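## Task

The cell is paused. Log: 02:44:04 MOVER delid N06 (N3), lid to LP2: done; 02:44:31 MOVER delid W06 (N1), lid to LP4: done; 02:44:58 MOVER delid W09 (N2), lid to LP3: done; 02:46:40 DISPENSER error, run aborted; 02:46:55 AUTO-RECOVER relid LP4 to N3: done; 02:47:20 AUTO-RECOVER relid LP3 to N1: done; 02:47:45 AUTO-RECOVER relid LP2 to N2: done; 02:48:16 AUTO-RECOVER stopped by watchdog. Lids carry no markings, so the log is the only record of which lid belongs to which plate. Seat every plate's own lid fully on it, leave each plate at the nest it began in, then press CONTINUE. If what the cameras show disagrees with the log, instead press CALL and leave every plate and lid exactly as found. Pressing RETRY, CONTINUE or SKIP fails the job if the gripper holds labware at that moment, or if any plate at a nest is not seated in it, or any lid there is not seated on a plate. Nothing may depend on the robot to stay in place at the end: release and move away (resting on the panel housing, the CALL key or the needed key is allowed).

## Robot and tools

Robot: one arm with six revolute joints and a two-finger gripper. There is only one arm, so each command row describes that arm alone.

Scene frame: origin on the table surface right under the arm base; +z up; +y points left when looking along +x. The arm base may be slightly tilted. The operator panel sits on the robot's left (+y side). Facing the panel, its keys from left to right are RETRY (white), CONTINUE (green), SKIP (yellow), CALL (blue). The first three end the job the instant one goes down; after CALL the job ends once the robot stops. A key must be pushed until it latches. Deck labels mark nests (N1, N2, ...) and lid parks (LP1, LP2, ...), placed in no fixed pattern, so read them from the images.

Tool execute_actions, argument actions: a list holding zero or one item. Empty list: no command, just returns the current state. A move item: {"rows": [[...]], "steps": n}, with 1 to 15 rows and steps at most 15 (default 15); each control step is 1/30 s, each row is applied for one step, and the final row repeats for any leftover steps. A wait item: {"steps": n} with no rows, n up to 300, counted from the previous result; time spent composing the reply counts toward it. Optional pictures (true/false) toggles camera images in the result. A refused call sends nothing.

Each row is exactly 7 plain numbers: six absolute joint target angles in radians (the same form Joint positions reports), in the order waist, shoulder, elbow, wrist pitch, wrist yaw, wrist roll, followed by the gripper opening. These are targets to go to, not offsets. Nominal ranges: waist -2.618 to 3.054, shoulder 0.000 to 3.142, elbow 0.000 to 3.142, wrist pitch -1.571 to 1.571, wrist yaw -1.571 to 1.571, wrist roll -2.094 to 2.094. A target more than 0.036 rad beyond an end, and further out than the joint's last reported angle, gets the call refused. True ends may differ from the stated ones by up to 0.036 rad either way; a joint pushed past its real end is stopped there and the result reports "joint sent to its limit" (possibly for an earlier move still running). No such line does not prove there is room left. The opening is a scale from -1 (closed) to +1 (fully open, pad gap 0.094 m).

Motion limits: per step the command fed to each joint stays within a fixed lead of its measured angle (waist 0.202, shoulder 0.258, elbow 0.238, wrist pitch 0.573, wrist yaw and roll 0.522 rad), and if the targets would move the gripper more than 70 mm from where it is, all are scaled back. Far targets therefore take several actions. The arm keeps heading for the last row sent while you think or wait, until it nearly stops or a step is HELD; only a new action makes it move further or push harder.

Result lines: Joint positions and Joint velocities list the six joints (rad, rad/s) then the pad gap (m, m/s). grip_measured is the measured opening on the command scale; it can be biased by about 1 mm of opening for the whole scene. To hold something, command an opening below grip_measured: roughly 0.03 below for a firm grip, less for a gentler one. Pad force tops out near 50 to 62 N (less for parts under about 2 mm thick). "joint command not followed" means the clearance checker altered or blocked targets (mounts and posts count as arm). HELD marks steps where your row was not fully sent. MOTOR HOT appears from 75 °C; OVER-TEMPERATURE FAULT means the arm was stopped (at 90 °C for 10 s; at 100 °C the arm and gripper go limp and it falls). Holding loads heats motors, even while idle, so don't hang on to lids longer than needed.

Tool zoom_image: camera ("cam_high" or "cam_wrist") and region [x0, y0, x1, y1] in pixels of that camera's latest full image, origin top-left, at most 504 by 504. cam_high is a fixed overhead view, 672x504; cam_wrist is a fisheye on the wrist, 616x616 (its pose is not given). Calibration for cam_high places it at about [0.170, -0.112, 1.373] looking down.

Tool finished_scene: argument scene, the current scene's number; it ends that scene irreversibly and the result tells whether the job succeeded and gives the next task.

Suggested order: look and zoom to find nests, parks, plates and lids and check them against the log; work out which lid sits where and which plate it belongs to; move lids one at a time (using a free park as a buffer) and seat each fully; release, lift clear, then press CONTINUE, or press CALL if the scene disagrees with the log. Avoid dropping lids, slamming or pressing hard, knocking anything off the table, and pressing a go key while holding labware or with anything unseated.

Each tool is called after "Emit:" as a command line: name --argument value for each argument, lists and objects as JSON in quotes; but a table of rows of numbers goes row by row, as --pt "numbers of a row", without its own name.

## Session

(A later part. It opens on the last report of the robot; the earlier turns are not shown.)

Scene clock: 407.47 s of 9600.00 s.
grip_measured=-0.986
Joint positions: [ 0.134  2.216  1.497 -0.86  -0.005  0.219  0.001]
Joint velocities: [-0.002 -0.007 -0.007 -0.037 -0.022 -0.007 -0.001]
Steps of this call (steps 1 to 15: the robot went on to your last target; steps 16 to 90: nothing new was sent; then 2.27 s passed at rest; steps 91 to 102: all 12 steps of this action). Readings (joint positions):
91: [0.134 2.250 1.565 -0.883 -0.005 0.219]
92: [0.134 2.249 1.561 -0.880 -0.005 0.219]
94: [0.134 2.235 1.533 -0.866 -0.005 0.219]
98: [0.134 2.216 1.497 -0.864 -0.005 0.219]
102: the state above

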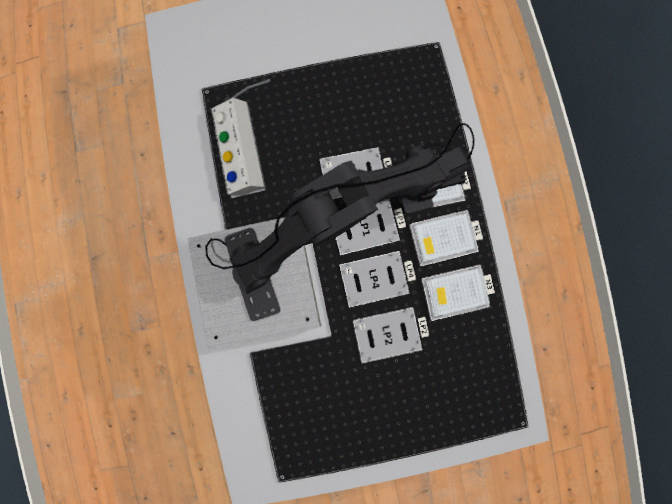

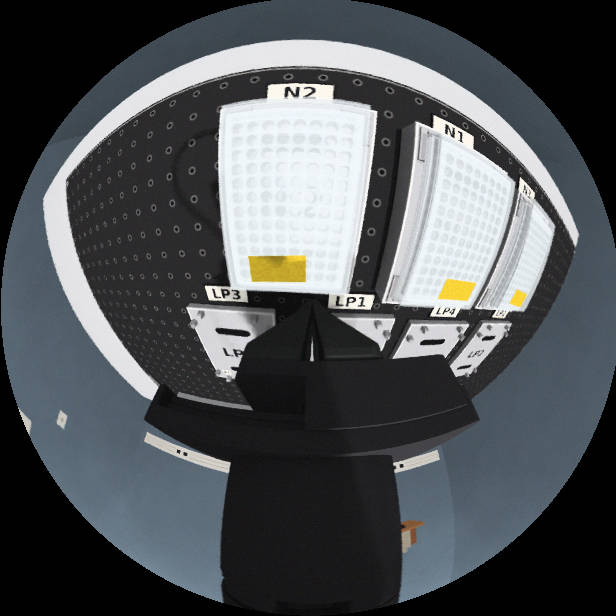

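Emit:
execute_actions --actions '[{"rows": [[0.135,2.2,1.485,-0.84,0,0.225,-1.0],[0.135,2.2,1.475,-0.83,0,0.225,-1.0],[0.135,2.2,1.465,-0.82,0,0.225,-1.0],[0.135,2.2,1.455,-0.81,0,0.225,-1.0],[0.135,2.2,1.445,-0.795,0,0.225,-1.0]], "steps": 12}]'

Emit:
zoom_image --camera "cam_wrist" --region '[220, 220, 400, 360]'

Scene clock: 411.00 s of 9600.00 s.
grip_measured=-0.986
Joint positions: [ 0.134  2.216  1.45  -0.825 -0.005  0.219  0.001]
Joint velocities: [-0.002  0.017 -0.017  0.051 -0.022  0.007  0.   ]
Steps of this call (steps 1 to 15: the robot went on to your last target; steps 16 to 90: nothing new was sent; then 0.13 s passed at rest; steps 91 to 102: all 12 steps of this action). Readings (joint positions):
91: [0.134 2.216 1.497 -0.856 -0.005 0.219]
92: [0.134 2.216 1.495 -0.854 -0.005 0.219]
94: [0.134 2.216 1.485 -0.844 -0.005 0.219]
98: [0.134 2.216 1.453 -0.830 -0.005 0.219]
102: the state above

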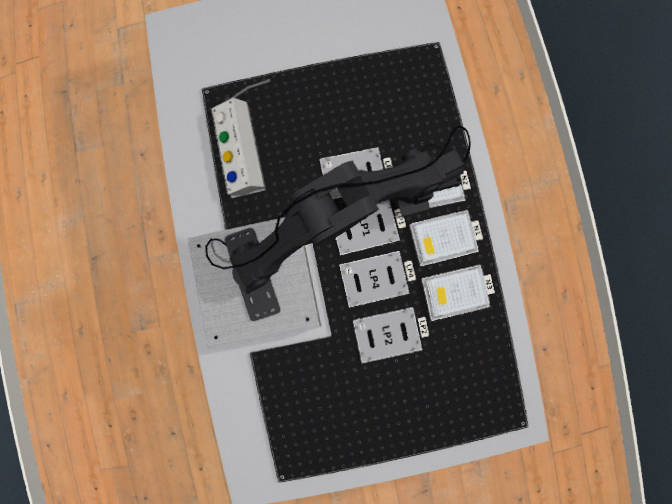

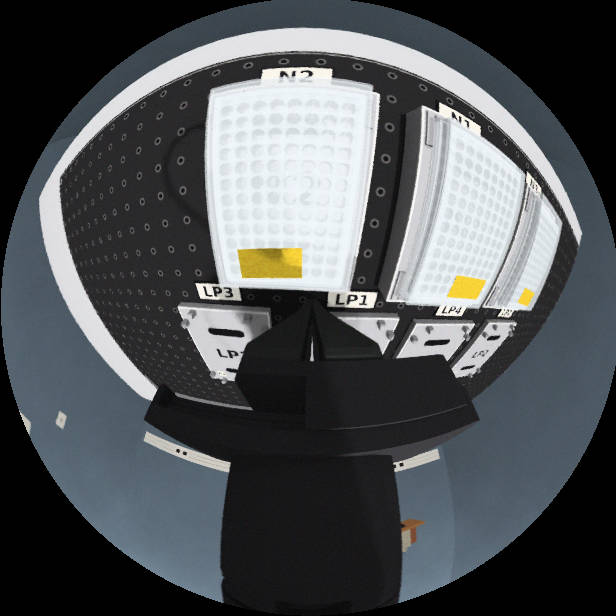

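Region (220, 220, 400, 360) of cam_wrist's 616x616 image, scaled by 2.800, with more detail than that image has.

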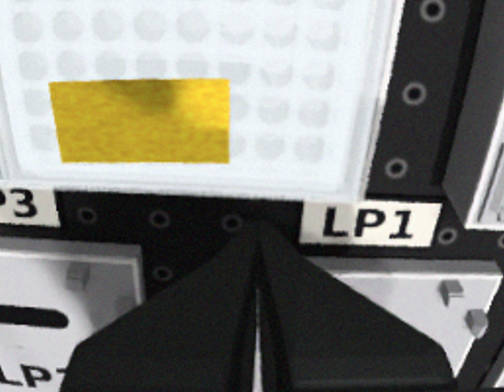

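Emit:
execute_actions --actions '[]'

Scene clock: 418.60 s of 9600.00 s.
grip_measured=-0.986
Joint positions: [ 0.134  2.216  1.45  -0.816 -0.005  0.219  0.001]
Joint velocities: [-0.017 -0.007  0.027  0.022 -0.051  0.007  0.001]
Steps of this call (steps 1 to 15: the robot went on to your last target; steps 16 to 90: nothing new was sent; then 4.60 s passed at rest). Readings (joint positions):
1: [0.134 2.216 1.450 -0.823 -0.005 0.219]
2: [0.134 2.216 1.450 -0.821 -0.005 0.219]
4: [0.134 2.216 1.450 -0.819 -0.005 0.219]
8: [0.134 2.216 1.450 -0.817 -0.005 0.219]
90: the state above
The arm was judged still, so your last target was given up. Only a new action makes it travel on or press farther. Fingers that are still opening or closing keep moving.

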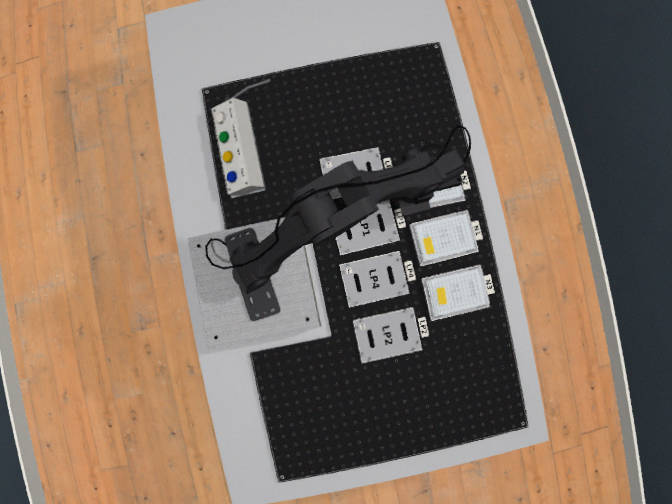

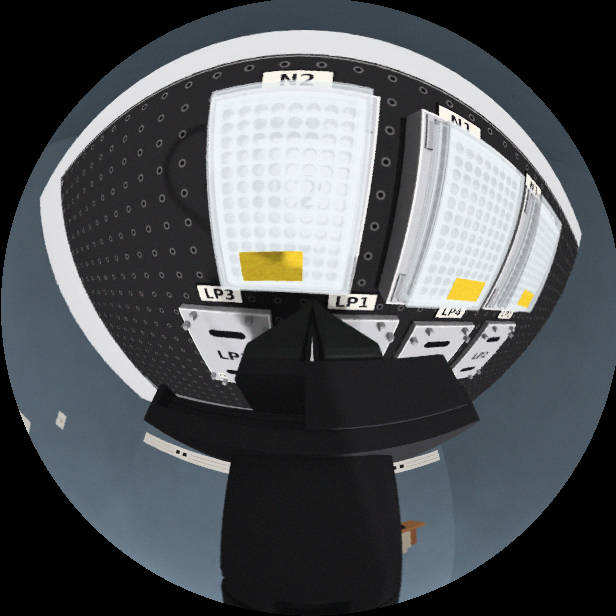

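Emit:
execute_actions --actions '[{"rows": [[0.134, 2.262, 1.515, -0.83, 0, 0.219, -1]], "steps": 15}]'

Emit:
zoom_image --camera "cam_wrist" --region '[200, 200, 420, 360]'

Scene clock: 420.27 s of 9600.00 s.
grip_measured=-0.986
Joint positions: [ 0.134  2.254  1.489 -0.828 -0.005  0.219  0.001]
Joint velocities: [ 0.007 -0.007 -0.002  0.007  0.022 -0.037 -0.001]
Steps of this call (steps 1 to 35: nothing new was sent; steps 36 to 50: all 15 steps of this action). Readings (joint positions):
36: [0.134 2.220 1.456 -0.822 -0.005 0.219]
37: [0.134 2.229 1.469 -0.825 -0.005 0.219]
39: [0.134 2.246 1.487 -0.825 -0.005 0.219]
43: [0.134 2.254 1.489 -0.828 -0.005 0.219]
50: the state above

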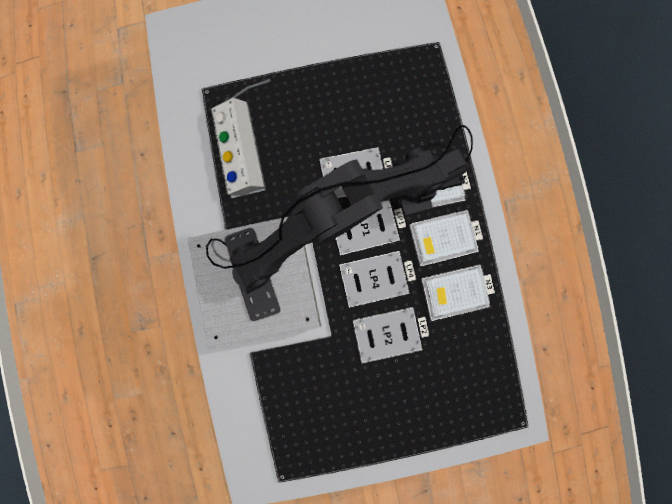

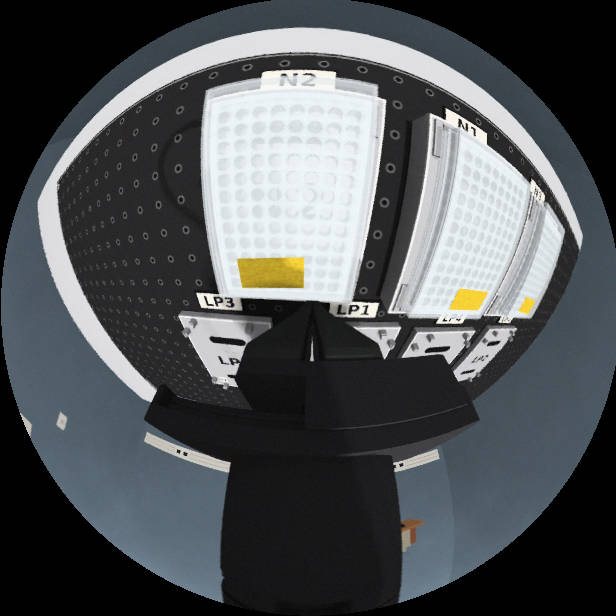

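Region (200, 200, 420, 360) of cam_wrist's 616x616 image, scaled by 2.291, with more detail than that image has; it fills the top 367 rows of this view, and the rest is white.

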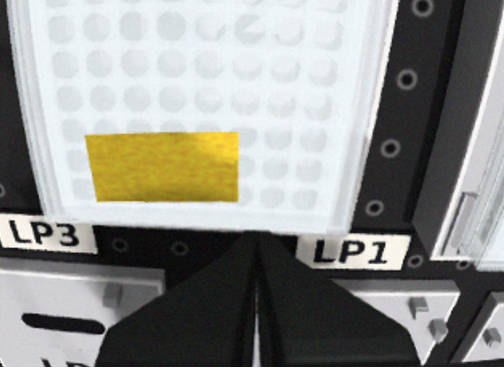

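Emit:
execute_actions --actions '[{"rows": [[0.134, 2.262, 1.545, -0.83, 0, 0.219, -1]], "steps": 15}]'

Emit:
zoom_image --camera "cam_wrist" --region '[180, 60, 440, 340]'

Scene clock: 423.97 s of 9600.00 s.
grip_measured=-0.986
Joint positions: [ 0.134  2.257  1.511 -0.851 -0.005  0.219  0.001]
Joint velocities: [ 0.002  0.002 -0.012  0.022 -0.051  0.051  0.001]
Steps of this call (steps 1 to 15: the robot went on to your last target; steps 16 to 90: nothing new was sent; then 0.20 s passed at rest; steps 91 to 105: all 15 steps of this action). Readings (joint positions):
91: [0.134 2.255 1.493 -0.831 -0.005 0.219]
92: [0.134 2.257 1.500 -0.837 -0.005 0.219]
94: [0.134 2.257 1.507 -0.846 -0.005 0.219]
98: [0.134 2.257 1.511 -0.850 -0.005 0.219]
105: the state above

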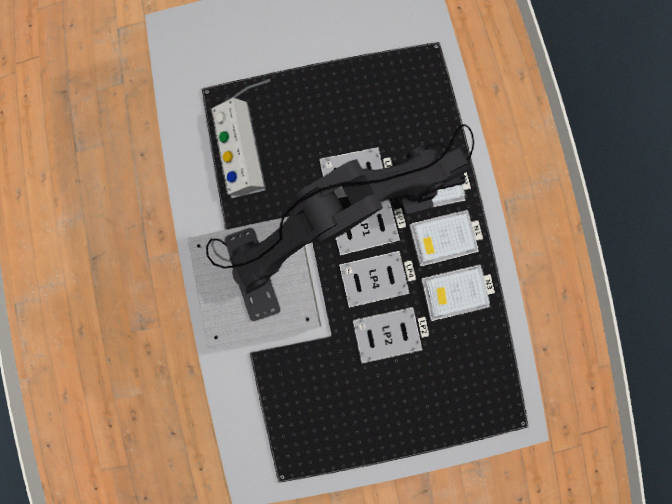

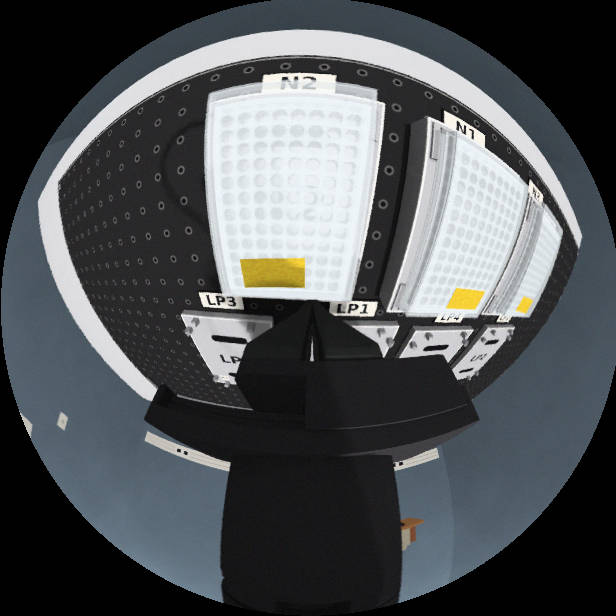

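Region (180, 60, 440, 340) of cam_wrist's 616x616 image, scaled by 1.800, with more detail than that image has; it fills the left 468 columns of this view, and the rest is white.

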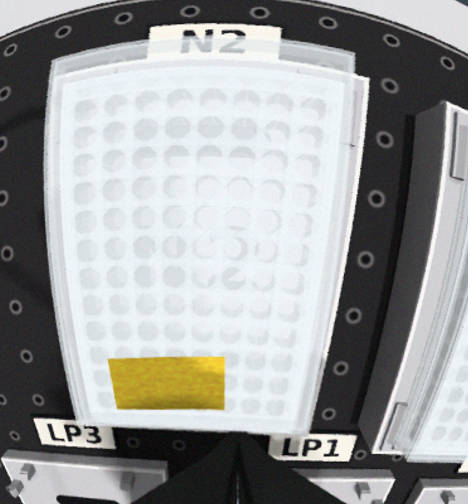

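Emit:
execute_actions --actions '[{"rows": [[0.134, 2.20, 1.56, -0.90, 0, 0.219, -1]], "steps": 15}]'

Emit:
zoom_image --camera "cam_wrist" --region '[180, 60, 440, 340]'

Scene clock: 430.70 s of 9600.00 s.
grip_measured=-0.986
Joint positions: [ 0.134  2.227  1.538 -0.882 -0.005  0.219  0.001]
Joint velocities: [ 0.002 -0.012 -0.012 -0.066 -0.037  0.007  0.001]
Steps of this call (steps 1 to 15: the robot went on to your last target; steps 16 to 90: nothing new was sent; then 3.23 s passed at rest; steps 91 to 105: all 15 steps of this action). Readings (joint positions):
91: [0.134 2.257 1.514 -0.857 -0.005 0.219]
92: [0.134 2.255 1.518 -0.865 -0.005 0.219]
94: [0.134 2.247 1.526 -0.874 -0.005 0.219]
98: [0.134 2.230 1.536 -0.877 -0.005 0.219]
105: the state above

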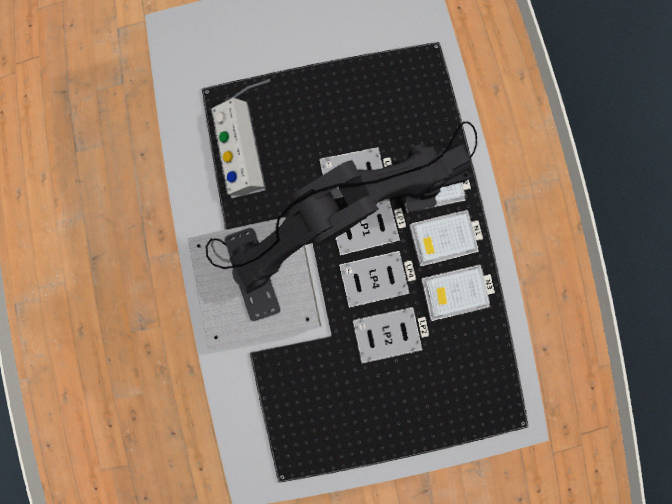

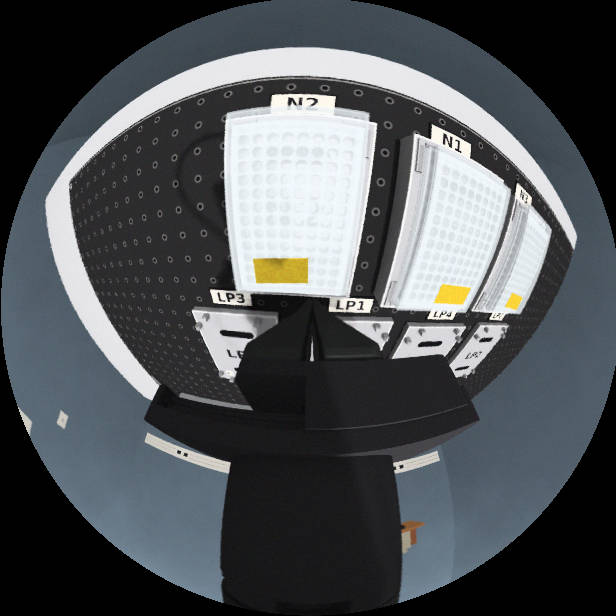

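Region (180, 60, 440, 340) of cam_wrist's 616x616 image, scaled by 1.800, with more detail than that image has; it fills the left 468 columns of this view, and the rest is white.

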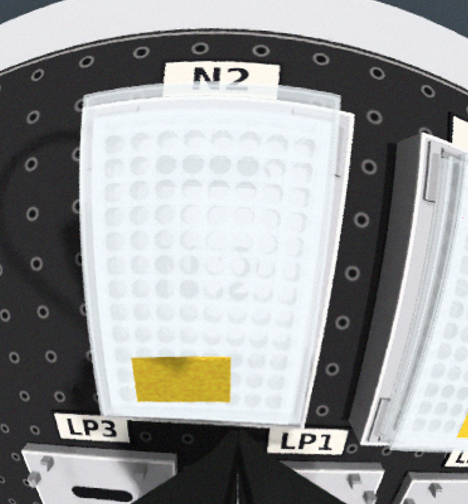

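Emit:
execute_actions --actions '[{"rows": [[0.0, 2.40, 2.0, -1.15, 0, 0.09, -1], [-0.145, 2.574, 2.27, -1.25, 0, -0.04, -1]], "steps": 15}]' --pictures false

Emit:
execute_actions --actions '[{"rows": [[-0.145, 2.574, 2.27, -1.25, 0, -0.04, -1]], "steps": 15}]'

Emit:
zoom_image --camera "cam_wrist" --region '[110, 150, 310, 400]'

Emit:
zoom_image --camera "cam_wrist" --region '[320, 150, 520, 400]'

Scene clock: 434.97 s of 9600.00 s.
grip_measured=-0.987
Joint positions: [-0.108  2.589  2.247 -1.274 -0.114 -0.02   0.001]
Joint velocities: [-0.032 -0.168  0.12  -0.081  0.183 -0.037 -0.001]
Steps of this call (steps 1 to 15: the robot went on to your last target; steps 16 to 90: nothing new was sent; then 0.77 s passed at rest; steps 91 to 105: all 15 steps of this action). Readings (joint positions):
91: [0.123 2.253 1.582 -0.942 -0.010 0.199]
92: [0.104 2.300 1.654 -1.000 -0.016 0.166]
94: [0.037 2.405 1.789 -1.057 -0.024 0.112]
98: [-0.093 2.579 2.066 -1.232 -0.160 0.028]
105: the state above

Scene clock: 435.47 s of 9600.00 s.
grip_measured=-0.987
Joint positions: [-0.11   2.581  2.252 -1.286 -0.103 -0.03   0.001]
Joint velocities: [-0.012 -0.012 -0.007 -0.081  0.037  0.022  0.   ]
Steps of this call (steps 1 to 15: all 15 steps of this action). Readings (joint positions):
1: [-0.109 2.584 2.250 -1.275 -0.109 -0.022]
2: [-0.109 2.582 2.251 -1.276 -0.107 -0.023]
4: [-0.110 2.581 2.252 -1.280 -0.105 -0.026]
8: [-0.110 2.581 2.252 -1.284 -0.103 -0.029]
15: the state above

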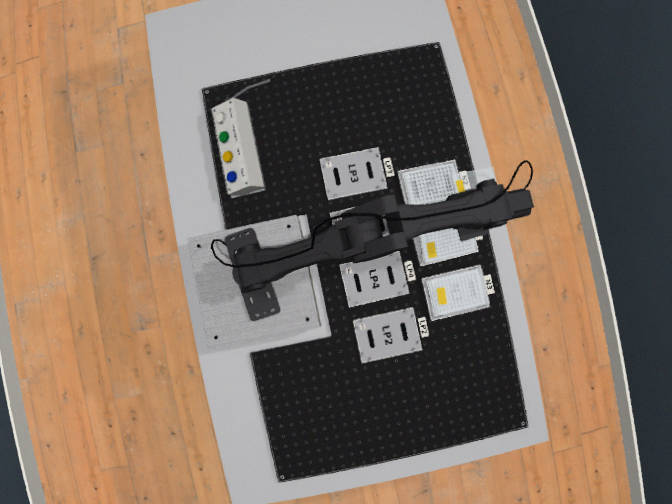

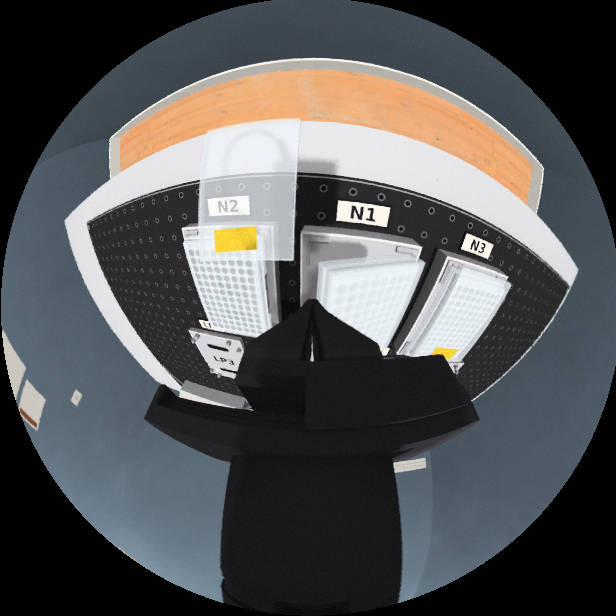

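Region (110, 150, 310, 400) of cam_wrist's 616x616 image, scaled by 2.016, with more detail than that image has; it fills the left 403 columns of this view, and the rest is white.

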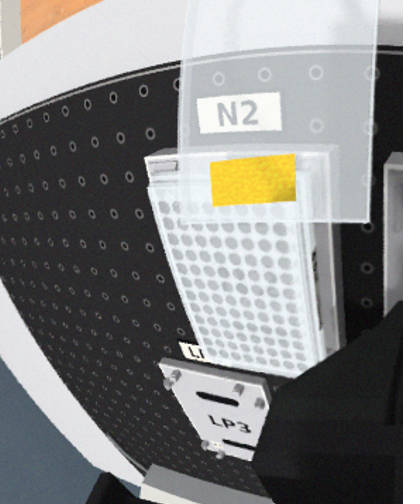

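Region (320, 150, 520, 400) of cam_wrist's 616x616 image, scaled by 2.016, with more detail than that image has; it fills the left 403 columns of this view, and the rest is white.

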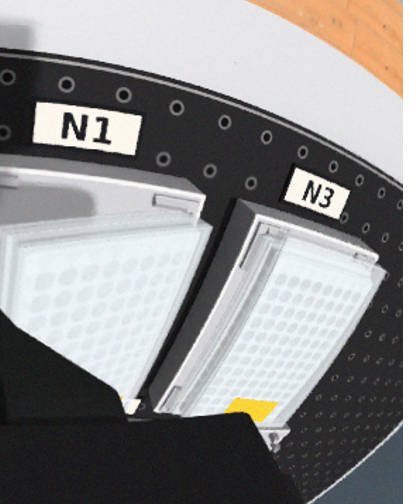

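Emit:
execute_actions --actions '[{"rows": [[-0.08, 2.56, 2.40, -1.40, 0, -0.03, -1]], "steps": 15}]'

Scene clock: 438.20 s of 9600.00 s.
grip_measured=-0.987
Joint positions: [-0.082  2.576  2.382 -1.379 -0.01  -0.031  0.001]
Joint velocities: [-0.012 -0.007 -0.002 -0.066  0.095 -0.051 -0.   ]
Steps of this call (steps 1 to 15: the robot went on to your last target; steps 16 to 67: nothing new was sent; steps 68 to 82: all 15 steps of this action). Readings (joint positions):
68: [-0.106 2.585 2.275 -1.308 -0.097 -0.031]
69: [-0.102 2.593 2.307 -1.329 -0.079 -0.031]
71: [-0.093 2.592 2.352 -1.347 -0.051 -0.031]
75: [-0.083 2.576 2.382 -1.361 -0.026 -0.031]
82: the state above

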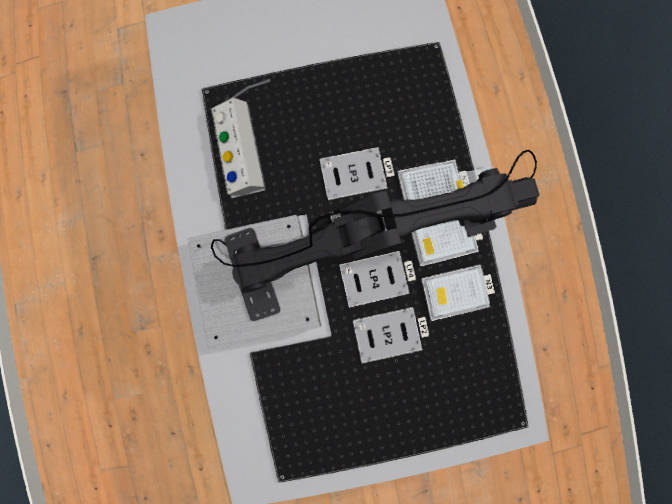

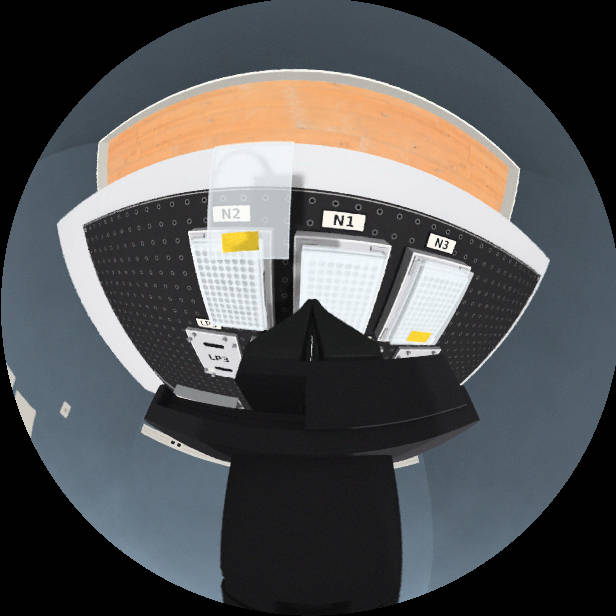

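Emit:
zoom_image --camera "cam_wrist" --region '[170, 130, 490, 360]'

Region (170, 130, 490, 360) of cam_wrist's 616x616 image, scaled by 1.575, with more detail than that image has; it fills the top 362 rows of this view, and the rest is white.

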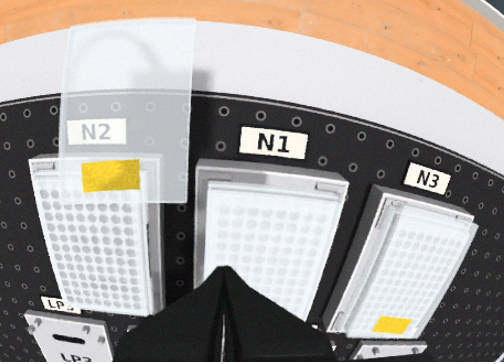

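Emit:
execute_actions --actions '[{"rows": [[-0.3, 2.3, 2.40, -1.50, 0, -0.03, -1]], "steps": 8}]' --pictures false

Emit:
execute_actions --actions '[{"rows": [[-1.1, 2.1, 2.30, -1.50, 0, -0.03, -1]], "steps": 15}]' --pictures false

Emit:
execute_actions --actions '[{"steps": 15}]'

Emit:
zoom_image --camera "cam_high" --region '[370, 120, 570, 330]'

Scene clock: 443.47 s of 9600.00 s.
grip_measured=-0.987
Joint positions: [-0.228  2.439  2.378 -1.427 -0.011 -0.031  0.001]
Joint velocities: [-0.745 -0.759 -0.007 -0.183  0.037 -0.007  0.001]
Steps of this call (steps 1 to 15: the robot went on to your last target; steps 16 to 90: nothing new was sent; then 2.00 s passed at rest; steps 91 to 98: all 8 steps of this action). Readings (joint positions):
91: [-0.088 2.570 2.381 -1.386 -0.008 -0.031]
92: [-0.097 2.561 2.378 -1.393 -0.010 -0.031]
94: [-0.130 2.532 2.378 -1.407 -0.012 -0.031]
98: the state above

Scene clock: 443.97 s of 9600.00 s.
grip_measured=-0.987
Joint positions: [-0.882  2.128  2.328 -1.447 -0.008 -0.031  0.001]
Joint velocities: [-1.58  -0.007 -0.081 -0.022 -0.022 -0.081  0.   ]
Steps of this call (steps 1 to 15: all 15 steps of this action). Readings (joint positions):
1: [-0.257 2.410 2.371 -1.429 -0.011 -0.031]
2: [-0.286 2.376 2.360 -1.430 -0.011 -0.031]
4: [-0.352 2.312 2.343 -1.434 -0.011 -0.031]
8: [-0.511 2.199 2.330 -1.440 -0.011 -0.031]
15: the state above

Scene clock: 444.47 s of 9600.00 s.
grip_measured=-0.987
Joint positions: [-1.095  2.128  2.305 -1.482  0.005 -0.03   0.001]
Joint velocities: [ 0.017 -0.007  0.002 -0.051  0.007 -0.051  0.   ]
Steps of this call (steps 1 to 15: the robot went on to your last target). Readings (joint positions):
1: [-0.939 2.128 2.324 -1.447 -0.007 -0.031]
2: [-0.997 2.128 2.318 -1.448 -0.006 -0.031]
4: [-1.094 2.128 2.308 -1.455 0.003 -0.031]
8: [-1.152 2.128 2.305 -1.473 0.019 -0.030]
15: the state above

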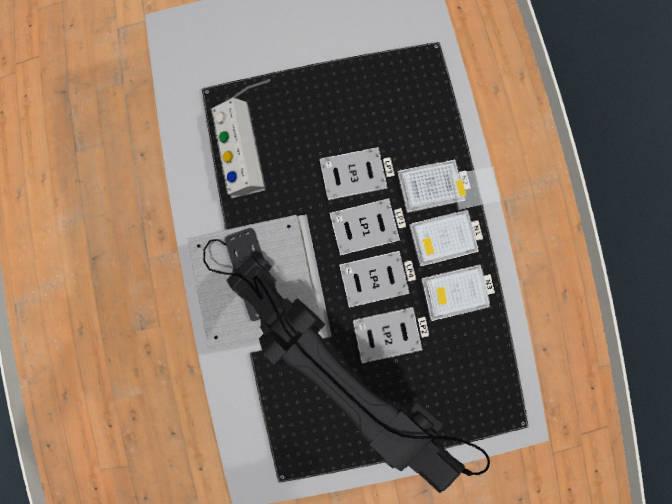

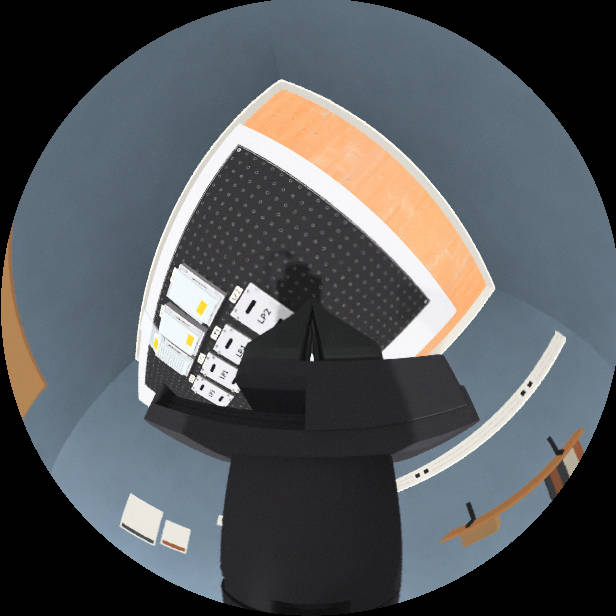

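Region (370, 120, 570, 330) of cam_high's 672x504 image, scaled by 2.400, with more detail than that image has; it fills the left 480 columns of this view, and the rest is white.

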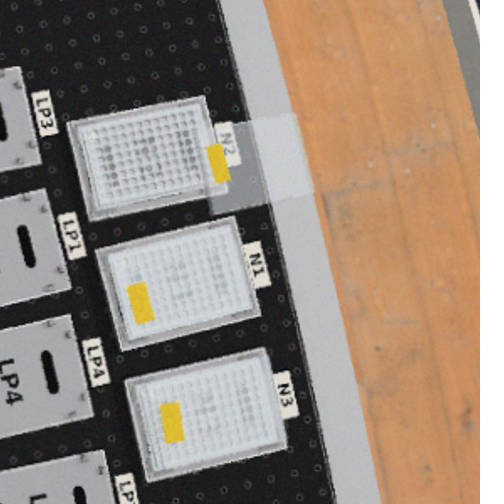

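Emit:
execute_actions --actions '[{"rows": [[0.043, 2.128, 2.305, -1.2, 0, 0.12, 1]], "steps": 15}]' --pictures false

Emit:
execute_actions --actions '[{"rows": [[0.043, 2.128, 2.305, -1.0, 0, 0.12, 1]], "steps": 15}]' --pictures false

Emit:
execute_actions --actions '[{"rows": [[0.043, 2.563, 2.226, -0.823, 0, 0.12, 1]], "steps": 15}]' --pictures false

Emit:
execute_actions --actions '[{"steps": 12}]'

Scene clock: 467.97 s of 9600.00 s.
grip_measured=+1.000
Joint positions: [-0.448  2.128  2.305 -1.235  0.011  0.097  0.094]
Joint velocities: [ 1.448 -0.012 -0.007  0.11  -0.022  0.066  0.   ]
Steps of this call (steps 1 to 15: the robot went on to your last target; steps 16 to 90: nothing new was sent; then 20.00 s passed at rest; steps 91 to 105: all 15 steps of this action). Readings (joint positions):
91: [-1.084 2.128 2.305 -1.471 0.010 -0.014]
92: [-1.066 2.128 2.305 -1.441 0.016 0.003]
94: [-0.997 2.128 2.305 -1.381 0.019 0.032]
98: [-0.811 2.128 2.305 -1.300 0.017 0.068]
105: the state above

Scene clock: 468.47 s of 9600.00 s.
grip_measured=+1.000
Joint positions: [ 0.087  2.13   2.305 -1.029 -0.018  0.11   0.094]
Joint velocities: [-0.237 -0.002 -0.012  0.022  0.051  0.051  0.   ]
Steps of this call (steps 1 to 15: all 15 steps of this action). Readings (joint positions):
1: [-0.397 2.128 2.305 -1.220 0.010 0.098]
2: [-0.345 2.129 2.305 -1.194 0.009 0.100]
4: [-0.246 2.130 2.305 -1.145 0.007 0.103]
8: [-0.049 2.130 2.305 -1.080 0.006 0.107]
15: the state above

Scene clock: 468.97 s of 9600.00 s.
grip_measured=+1.000
Joint positions: [ 0.054  2.574  2.227 -0.858 -0.009  0.112  0.094]
Joint velocities: [-0.017  0.789 -0.344  0.051 -0.007  0.081  0.   ]
Steps of this call (steps 1 to 15: all 15 steps of this action). Readings (joint positions):
1: [0.079 2.139 2.304 -1.020 -0.017 0.110]
2: [0.072 2.150 2.304 -0.999 -0.016 0.110]
4: [0.062 2.194 2.304 -0.964 -0.014 0.110]
8: [0.055 2.321 2.289 -0.916 -0.012 0.110]
15: the state above

Scene clock: 469.37 s of 9600.00 s.
grip_measured=+1.000
Joint positions: [ 0.051  2.592  2.197 -0.844 -0.006  0.114  0.094]
Joint velocities: [ 0.002 -0.085  0.007  0.007  0.022 -0.022  0.   ]
Steps of this call (steps 1 to 12: the robot went on to your last target). Readings (joint positions):
1: [0.053 2.598 2.215 -0.858 -0.008 0.112]
2: [0.053 2.614 2.206 -0.858 -0.008 0.113]
4: [0.052 2.629 2.197 -0.858 -0.008 0.113]
8: [0.051 2.612 2.197 -0.853 -0.006 0.113]
12: the state above

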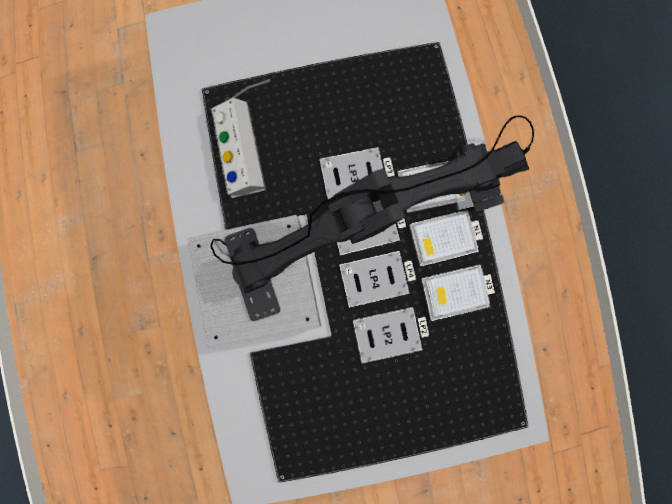

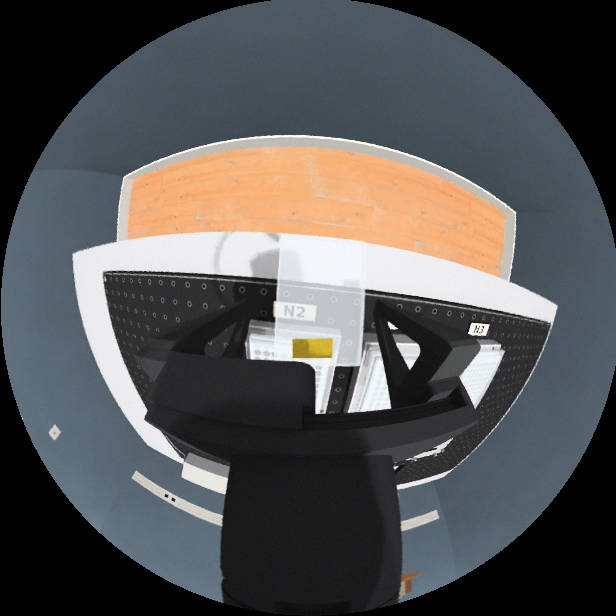

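Emit:
execute_actions --actions '[{"rows": [[0.04, 2.597, 2.187, -0.82, 0, 0.12, 1], [0.035, 2.602, 2.177, -0.80, 0, 0.12, 1], [0.03, 2.607, 2.167, -0.78, 0, 0.12, 1], [0.03, 2.612, 2.157, -0.76, 0, 0.12, 1], [0.03, 2.617, 2.147, -0.74, 0, 0.12, 1], [0.03, 2.62, 2.14, -0.72, 0, 0.12, 1]], "steps": 15}]'

Emit:
zoom_image --camera "cam_wrist" --region '[180, 180, 440, 400]'

Scene clock: 473.13 s of 9600.00 s.
grip_measured=+1.000
Joint positions: [ 0.035  2.626  2.141 -0.755 -0.005  0.114  0.094]
Joint velocities: [-0.017 -0.007  0.002 -0.022 -0.022 -0.037  0.   ]
Steps of this call (steps 1 to 30: the robot went on to your last target; steps 31 to 90: nothing new was sent; then 0.27 s passed at rest; steps 91 to 105: all 15 steps of this action). Readings (joint positions):
91: [0.051 2.590 2.197 -0.841 -0.006 0.114]
92: [0.051 2.590 2.195 -0.838 -0.006 0.114]
94: [0.048 2.590 2.184 -0.820 -0.006 0.114]
98: [0.039 2.603 2.155 -0.774 -0.006 0.114]
105: the state above

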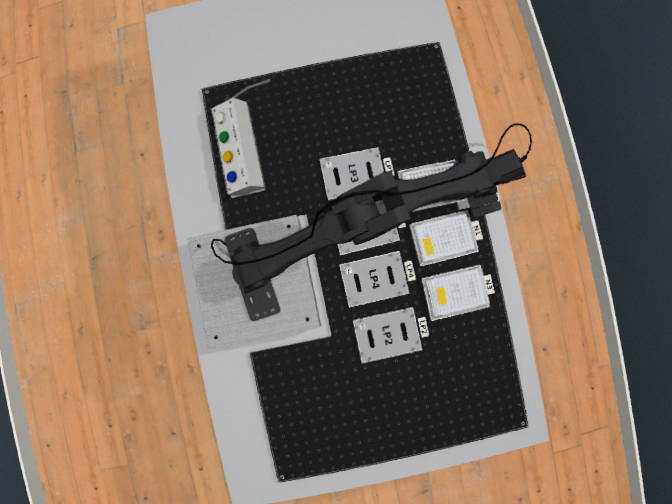

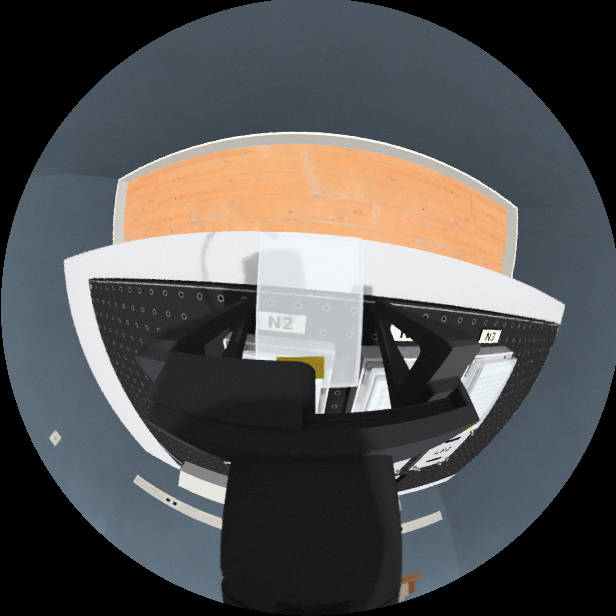

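Region (180, 180, 440, 400) of cam_wrist's 616x616 image, scaled by 1.938, with more detail than that image has; it fills the top 426 rows of this view, and the rest is white.

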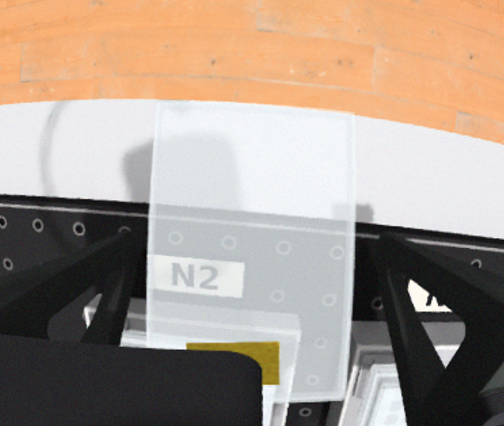

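Emit:
execute_actions --actions '[{"rows": [[0.033, 2.628, 2.132, -0.71, 0, 0.12, 1], [0.033, 2.634, 2.123, -0.70, 0, 0.12, 1], [0.033, 2.64, 2.114, -0.69, 0, 0.12, 1], [0.033, 2.645, 2.105, -0.675, 0, 0.12, 1], [0.033, 2.648, 2.098, -0.66, 0, 0.12, 1]], "steps": 15}]'

Emit:
zoom_image --camera "cam_wrist" --region '[180, 180, 440, 400]'

Scene clock: 478.63 s of 9600.00 s.
grip_measured=+1.000
Joint positions: [ 0.035  2.65   2.101 -0.69  -0.005  0.114  0.094]
Joint velocities: [-0.007 -0.017 -0.002  0.022 -0.051  0.066  0.   ]
Steps of this call (steps 1 to 30: the robot went on to your last target; steps 31 to 90: nothing new was sent; then 2.00 s passed at rest; steps 91 to 105: all 15 steps of this action). Readings (joint positions):
91: [0.035 2.626 2.141 -0.741 -0.005 0.114]
92: [0.035 2.626 2.139 -0.737 -0.005 0.114]
94: [0.035 2.626 2.130 -0.723 -0.005 0.114]
98: [0.035 2.635 2.110 -0.697 -0.005 0.114]
105: the state above

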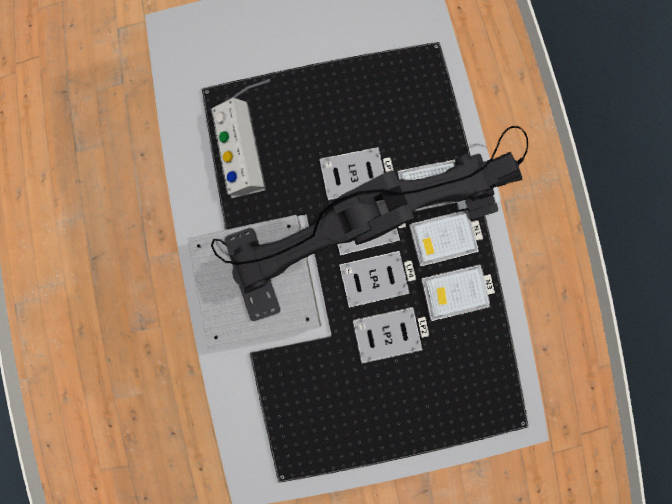

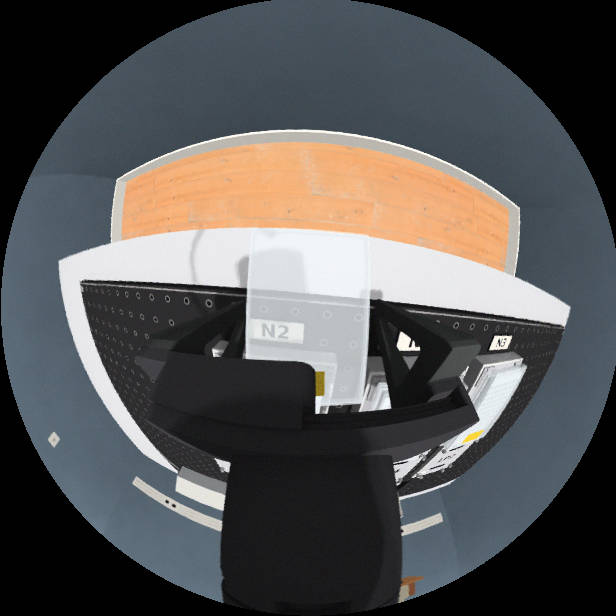

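Region (180, 180, 440, 400) of cam_wrist's 616x616 image, scaled by 1.938, with more detail than that image has; it fills the top 426 rows of this view, and the rest is white.

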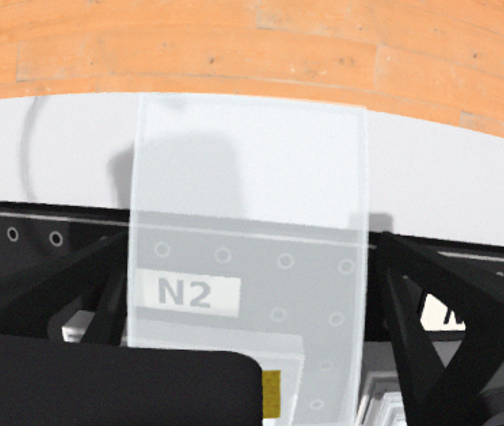

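Emit:
execute_actions --actions '[{"rows": [[0.037, 2.648, 2.098, -0.66, 0, 0.12, 0.7]], "steps": 15}]'

Emit:
zoom_image --camera "cam_wrist" --region '[180, 180, 440, 400]'

Scene clock: 480.63 s of 9600.00 s.
grip_measured=+0.787
Joint positions: [ 0.035  2.65   2.101 -0.682 -0.005  0.114  0.084]
Joint velocities: [ 0.012  0.002  0.002 -0.007 -0.081  0.022 -0.   ]
Steps of this call (steps 1 to 15: the robot went on to your last target; steps 16 to 45: nothing new was sent; steps 46 to 60: all 15 steps of this action). Readings (joint positions):
46: [0.035 2.650 2.101 -0.682 -0.006 0.114]
47: [0.035 2.650 2.101 -0.682 -0.005 0.114]
49: [0.035 2.650 2.101 -0.682 -0.005 0.114]
53: [0.035 2.650 2.101 -0.682 -0.005 0.114]
60: the state above

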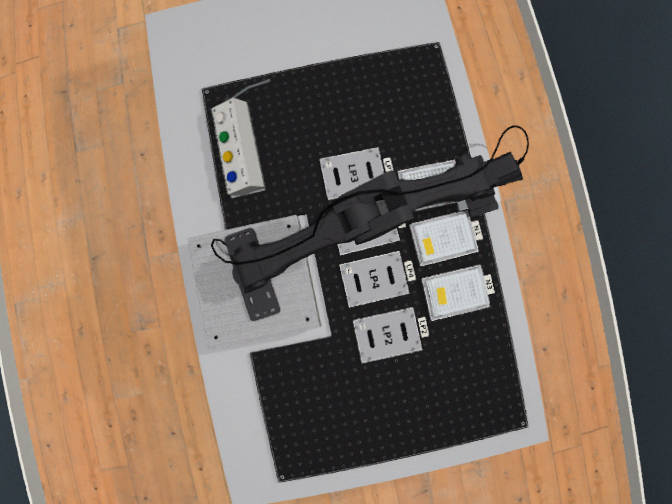

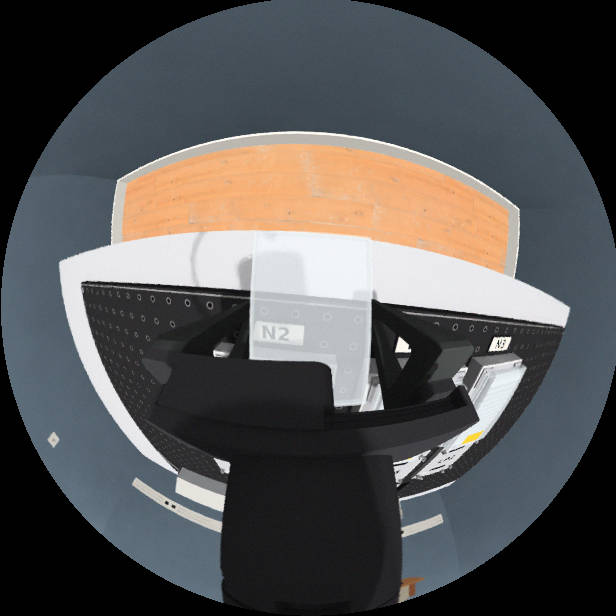

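Region (180, 180, 440, 400) of cam_wrist's 616x616 image, scaled by 1.938, with more detail than that image has; it fills the top 426 rows of this view, and the rest is white.

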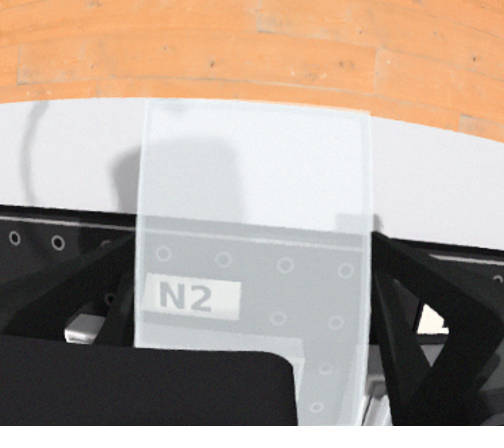

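Emit:
execute_actions --actions '[{"rows": [[0.037, 2.62, 2.13, -0.66, 0, 0.12, 0.7], [0.037, 2.59, 2.14, -0.66, 0, 0.12, 0.7], [0.037, 2.56, 2.14, -0.66, 0, 0.12, 0.7], [0.037, 2.53, 2.14, -0.66, 0, 0.12, 0.7], [0.037, 2.50, 2.14, -0.66, 0, 0.12, 0.7], [0.037, 2.47, 2.14, -0.66, 0, 0.12, 0.7], [0.037, 2.44, 2.14, -0.66, 0, 0.12, 0.7], [0.037, 2.41, 2.14, -0.66, 0, 0.12, 0.7], [0.037, 2.38, 2.14, -0.66, 0, 0.12, 0.7], [0.037, 2.36, 2.14, -0.66, 0, 0.12, 0.7]], "steps": 15}]' --pictures false

Emit:
execute_actions --actions '[{"steps": 10}]'

Scene clock: 491.00 s of 9600.00 s.
grip_measured=+0.787
Joint positions: [ 0.035  2.411  2.109 -0.681 -0.005  0.114  0.084]
Joint velocities: [-0.017 -0.579  0.168  0.007  0.051 -0.007 -0.002]
Steps of this call (steps 1 to 15: the robot went on to your last target; steps 16 to 90: nothing new was sent; then 6.87 s passed at rest; steps 91 to 105: all 15 steps of this action). Readings (joint positions):
91: [0.035 2.650 2.101 -0.682 -0.005 0.114]
92: [0.035 2.649 2.102 -0.682 -0.005 0.114]
94: [0.035 2.638 2.102 -0.682 -0.005 0.114]
98: [0.035 2.576 2.102 -0.682 -0.005 0.114]
105: the state above

Scene clock: 491.33 s of 9600.00 s.
grip_measured=+0.787
Joint positions: [ 0.035  2.363  2.131 -0.661 -0.005  0.114  0.084]
Joint velocities: [-0.002 -0.007  0.012 -0.051 -0.11  -0.095 -0.   ]
Steps of this call (steps 1 to 10: the robot went on to your last target). Readings (joint positions):
1: [0.035 2.394 2.115 -0.679 -0.005 0.114]
2: [0.035 2.380 2.121 -0.674 -0.005 0.114]
4: [0.035 2.363 2.130 -0.665 -0.005 0.114]
8: [0.035 2.362 2.131 -0.661 -0.005 0.114]
10: the state above

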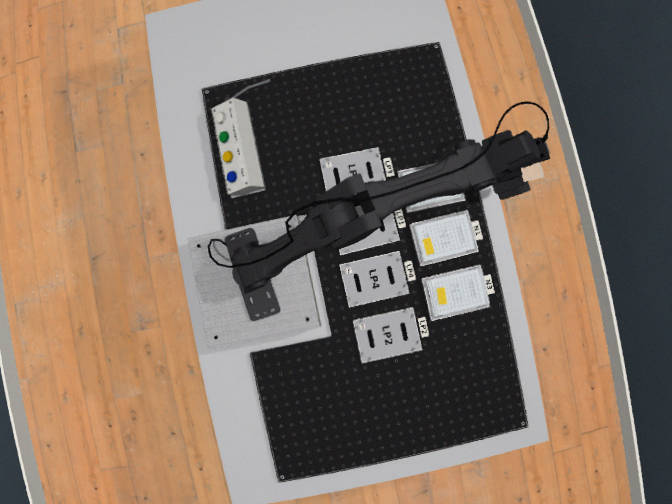

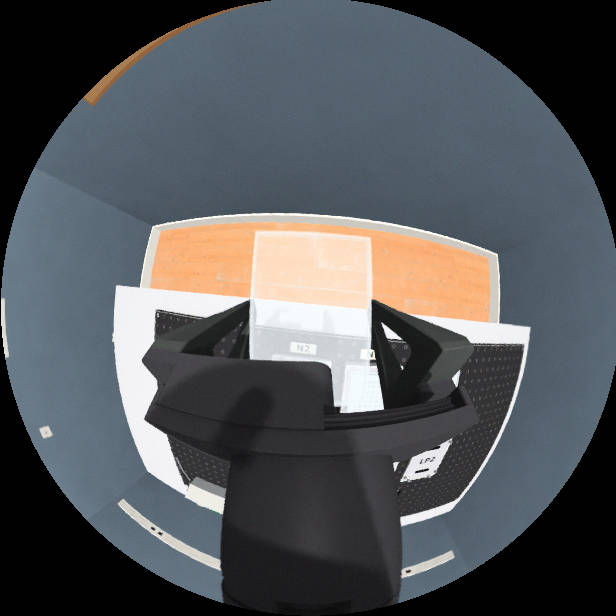

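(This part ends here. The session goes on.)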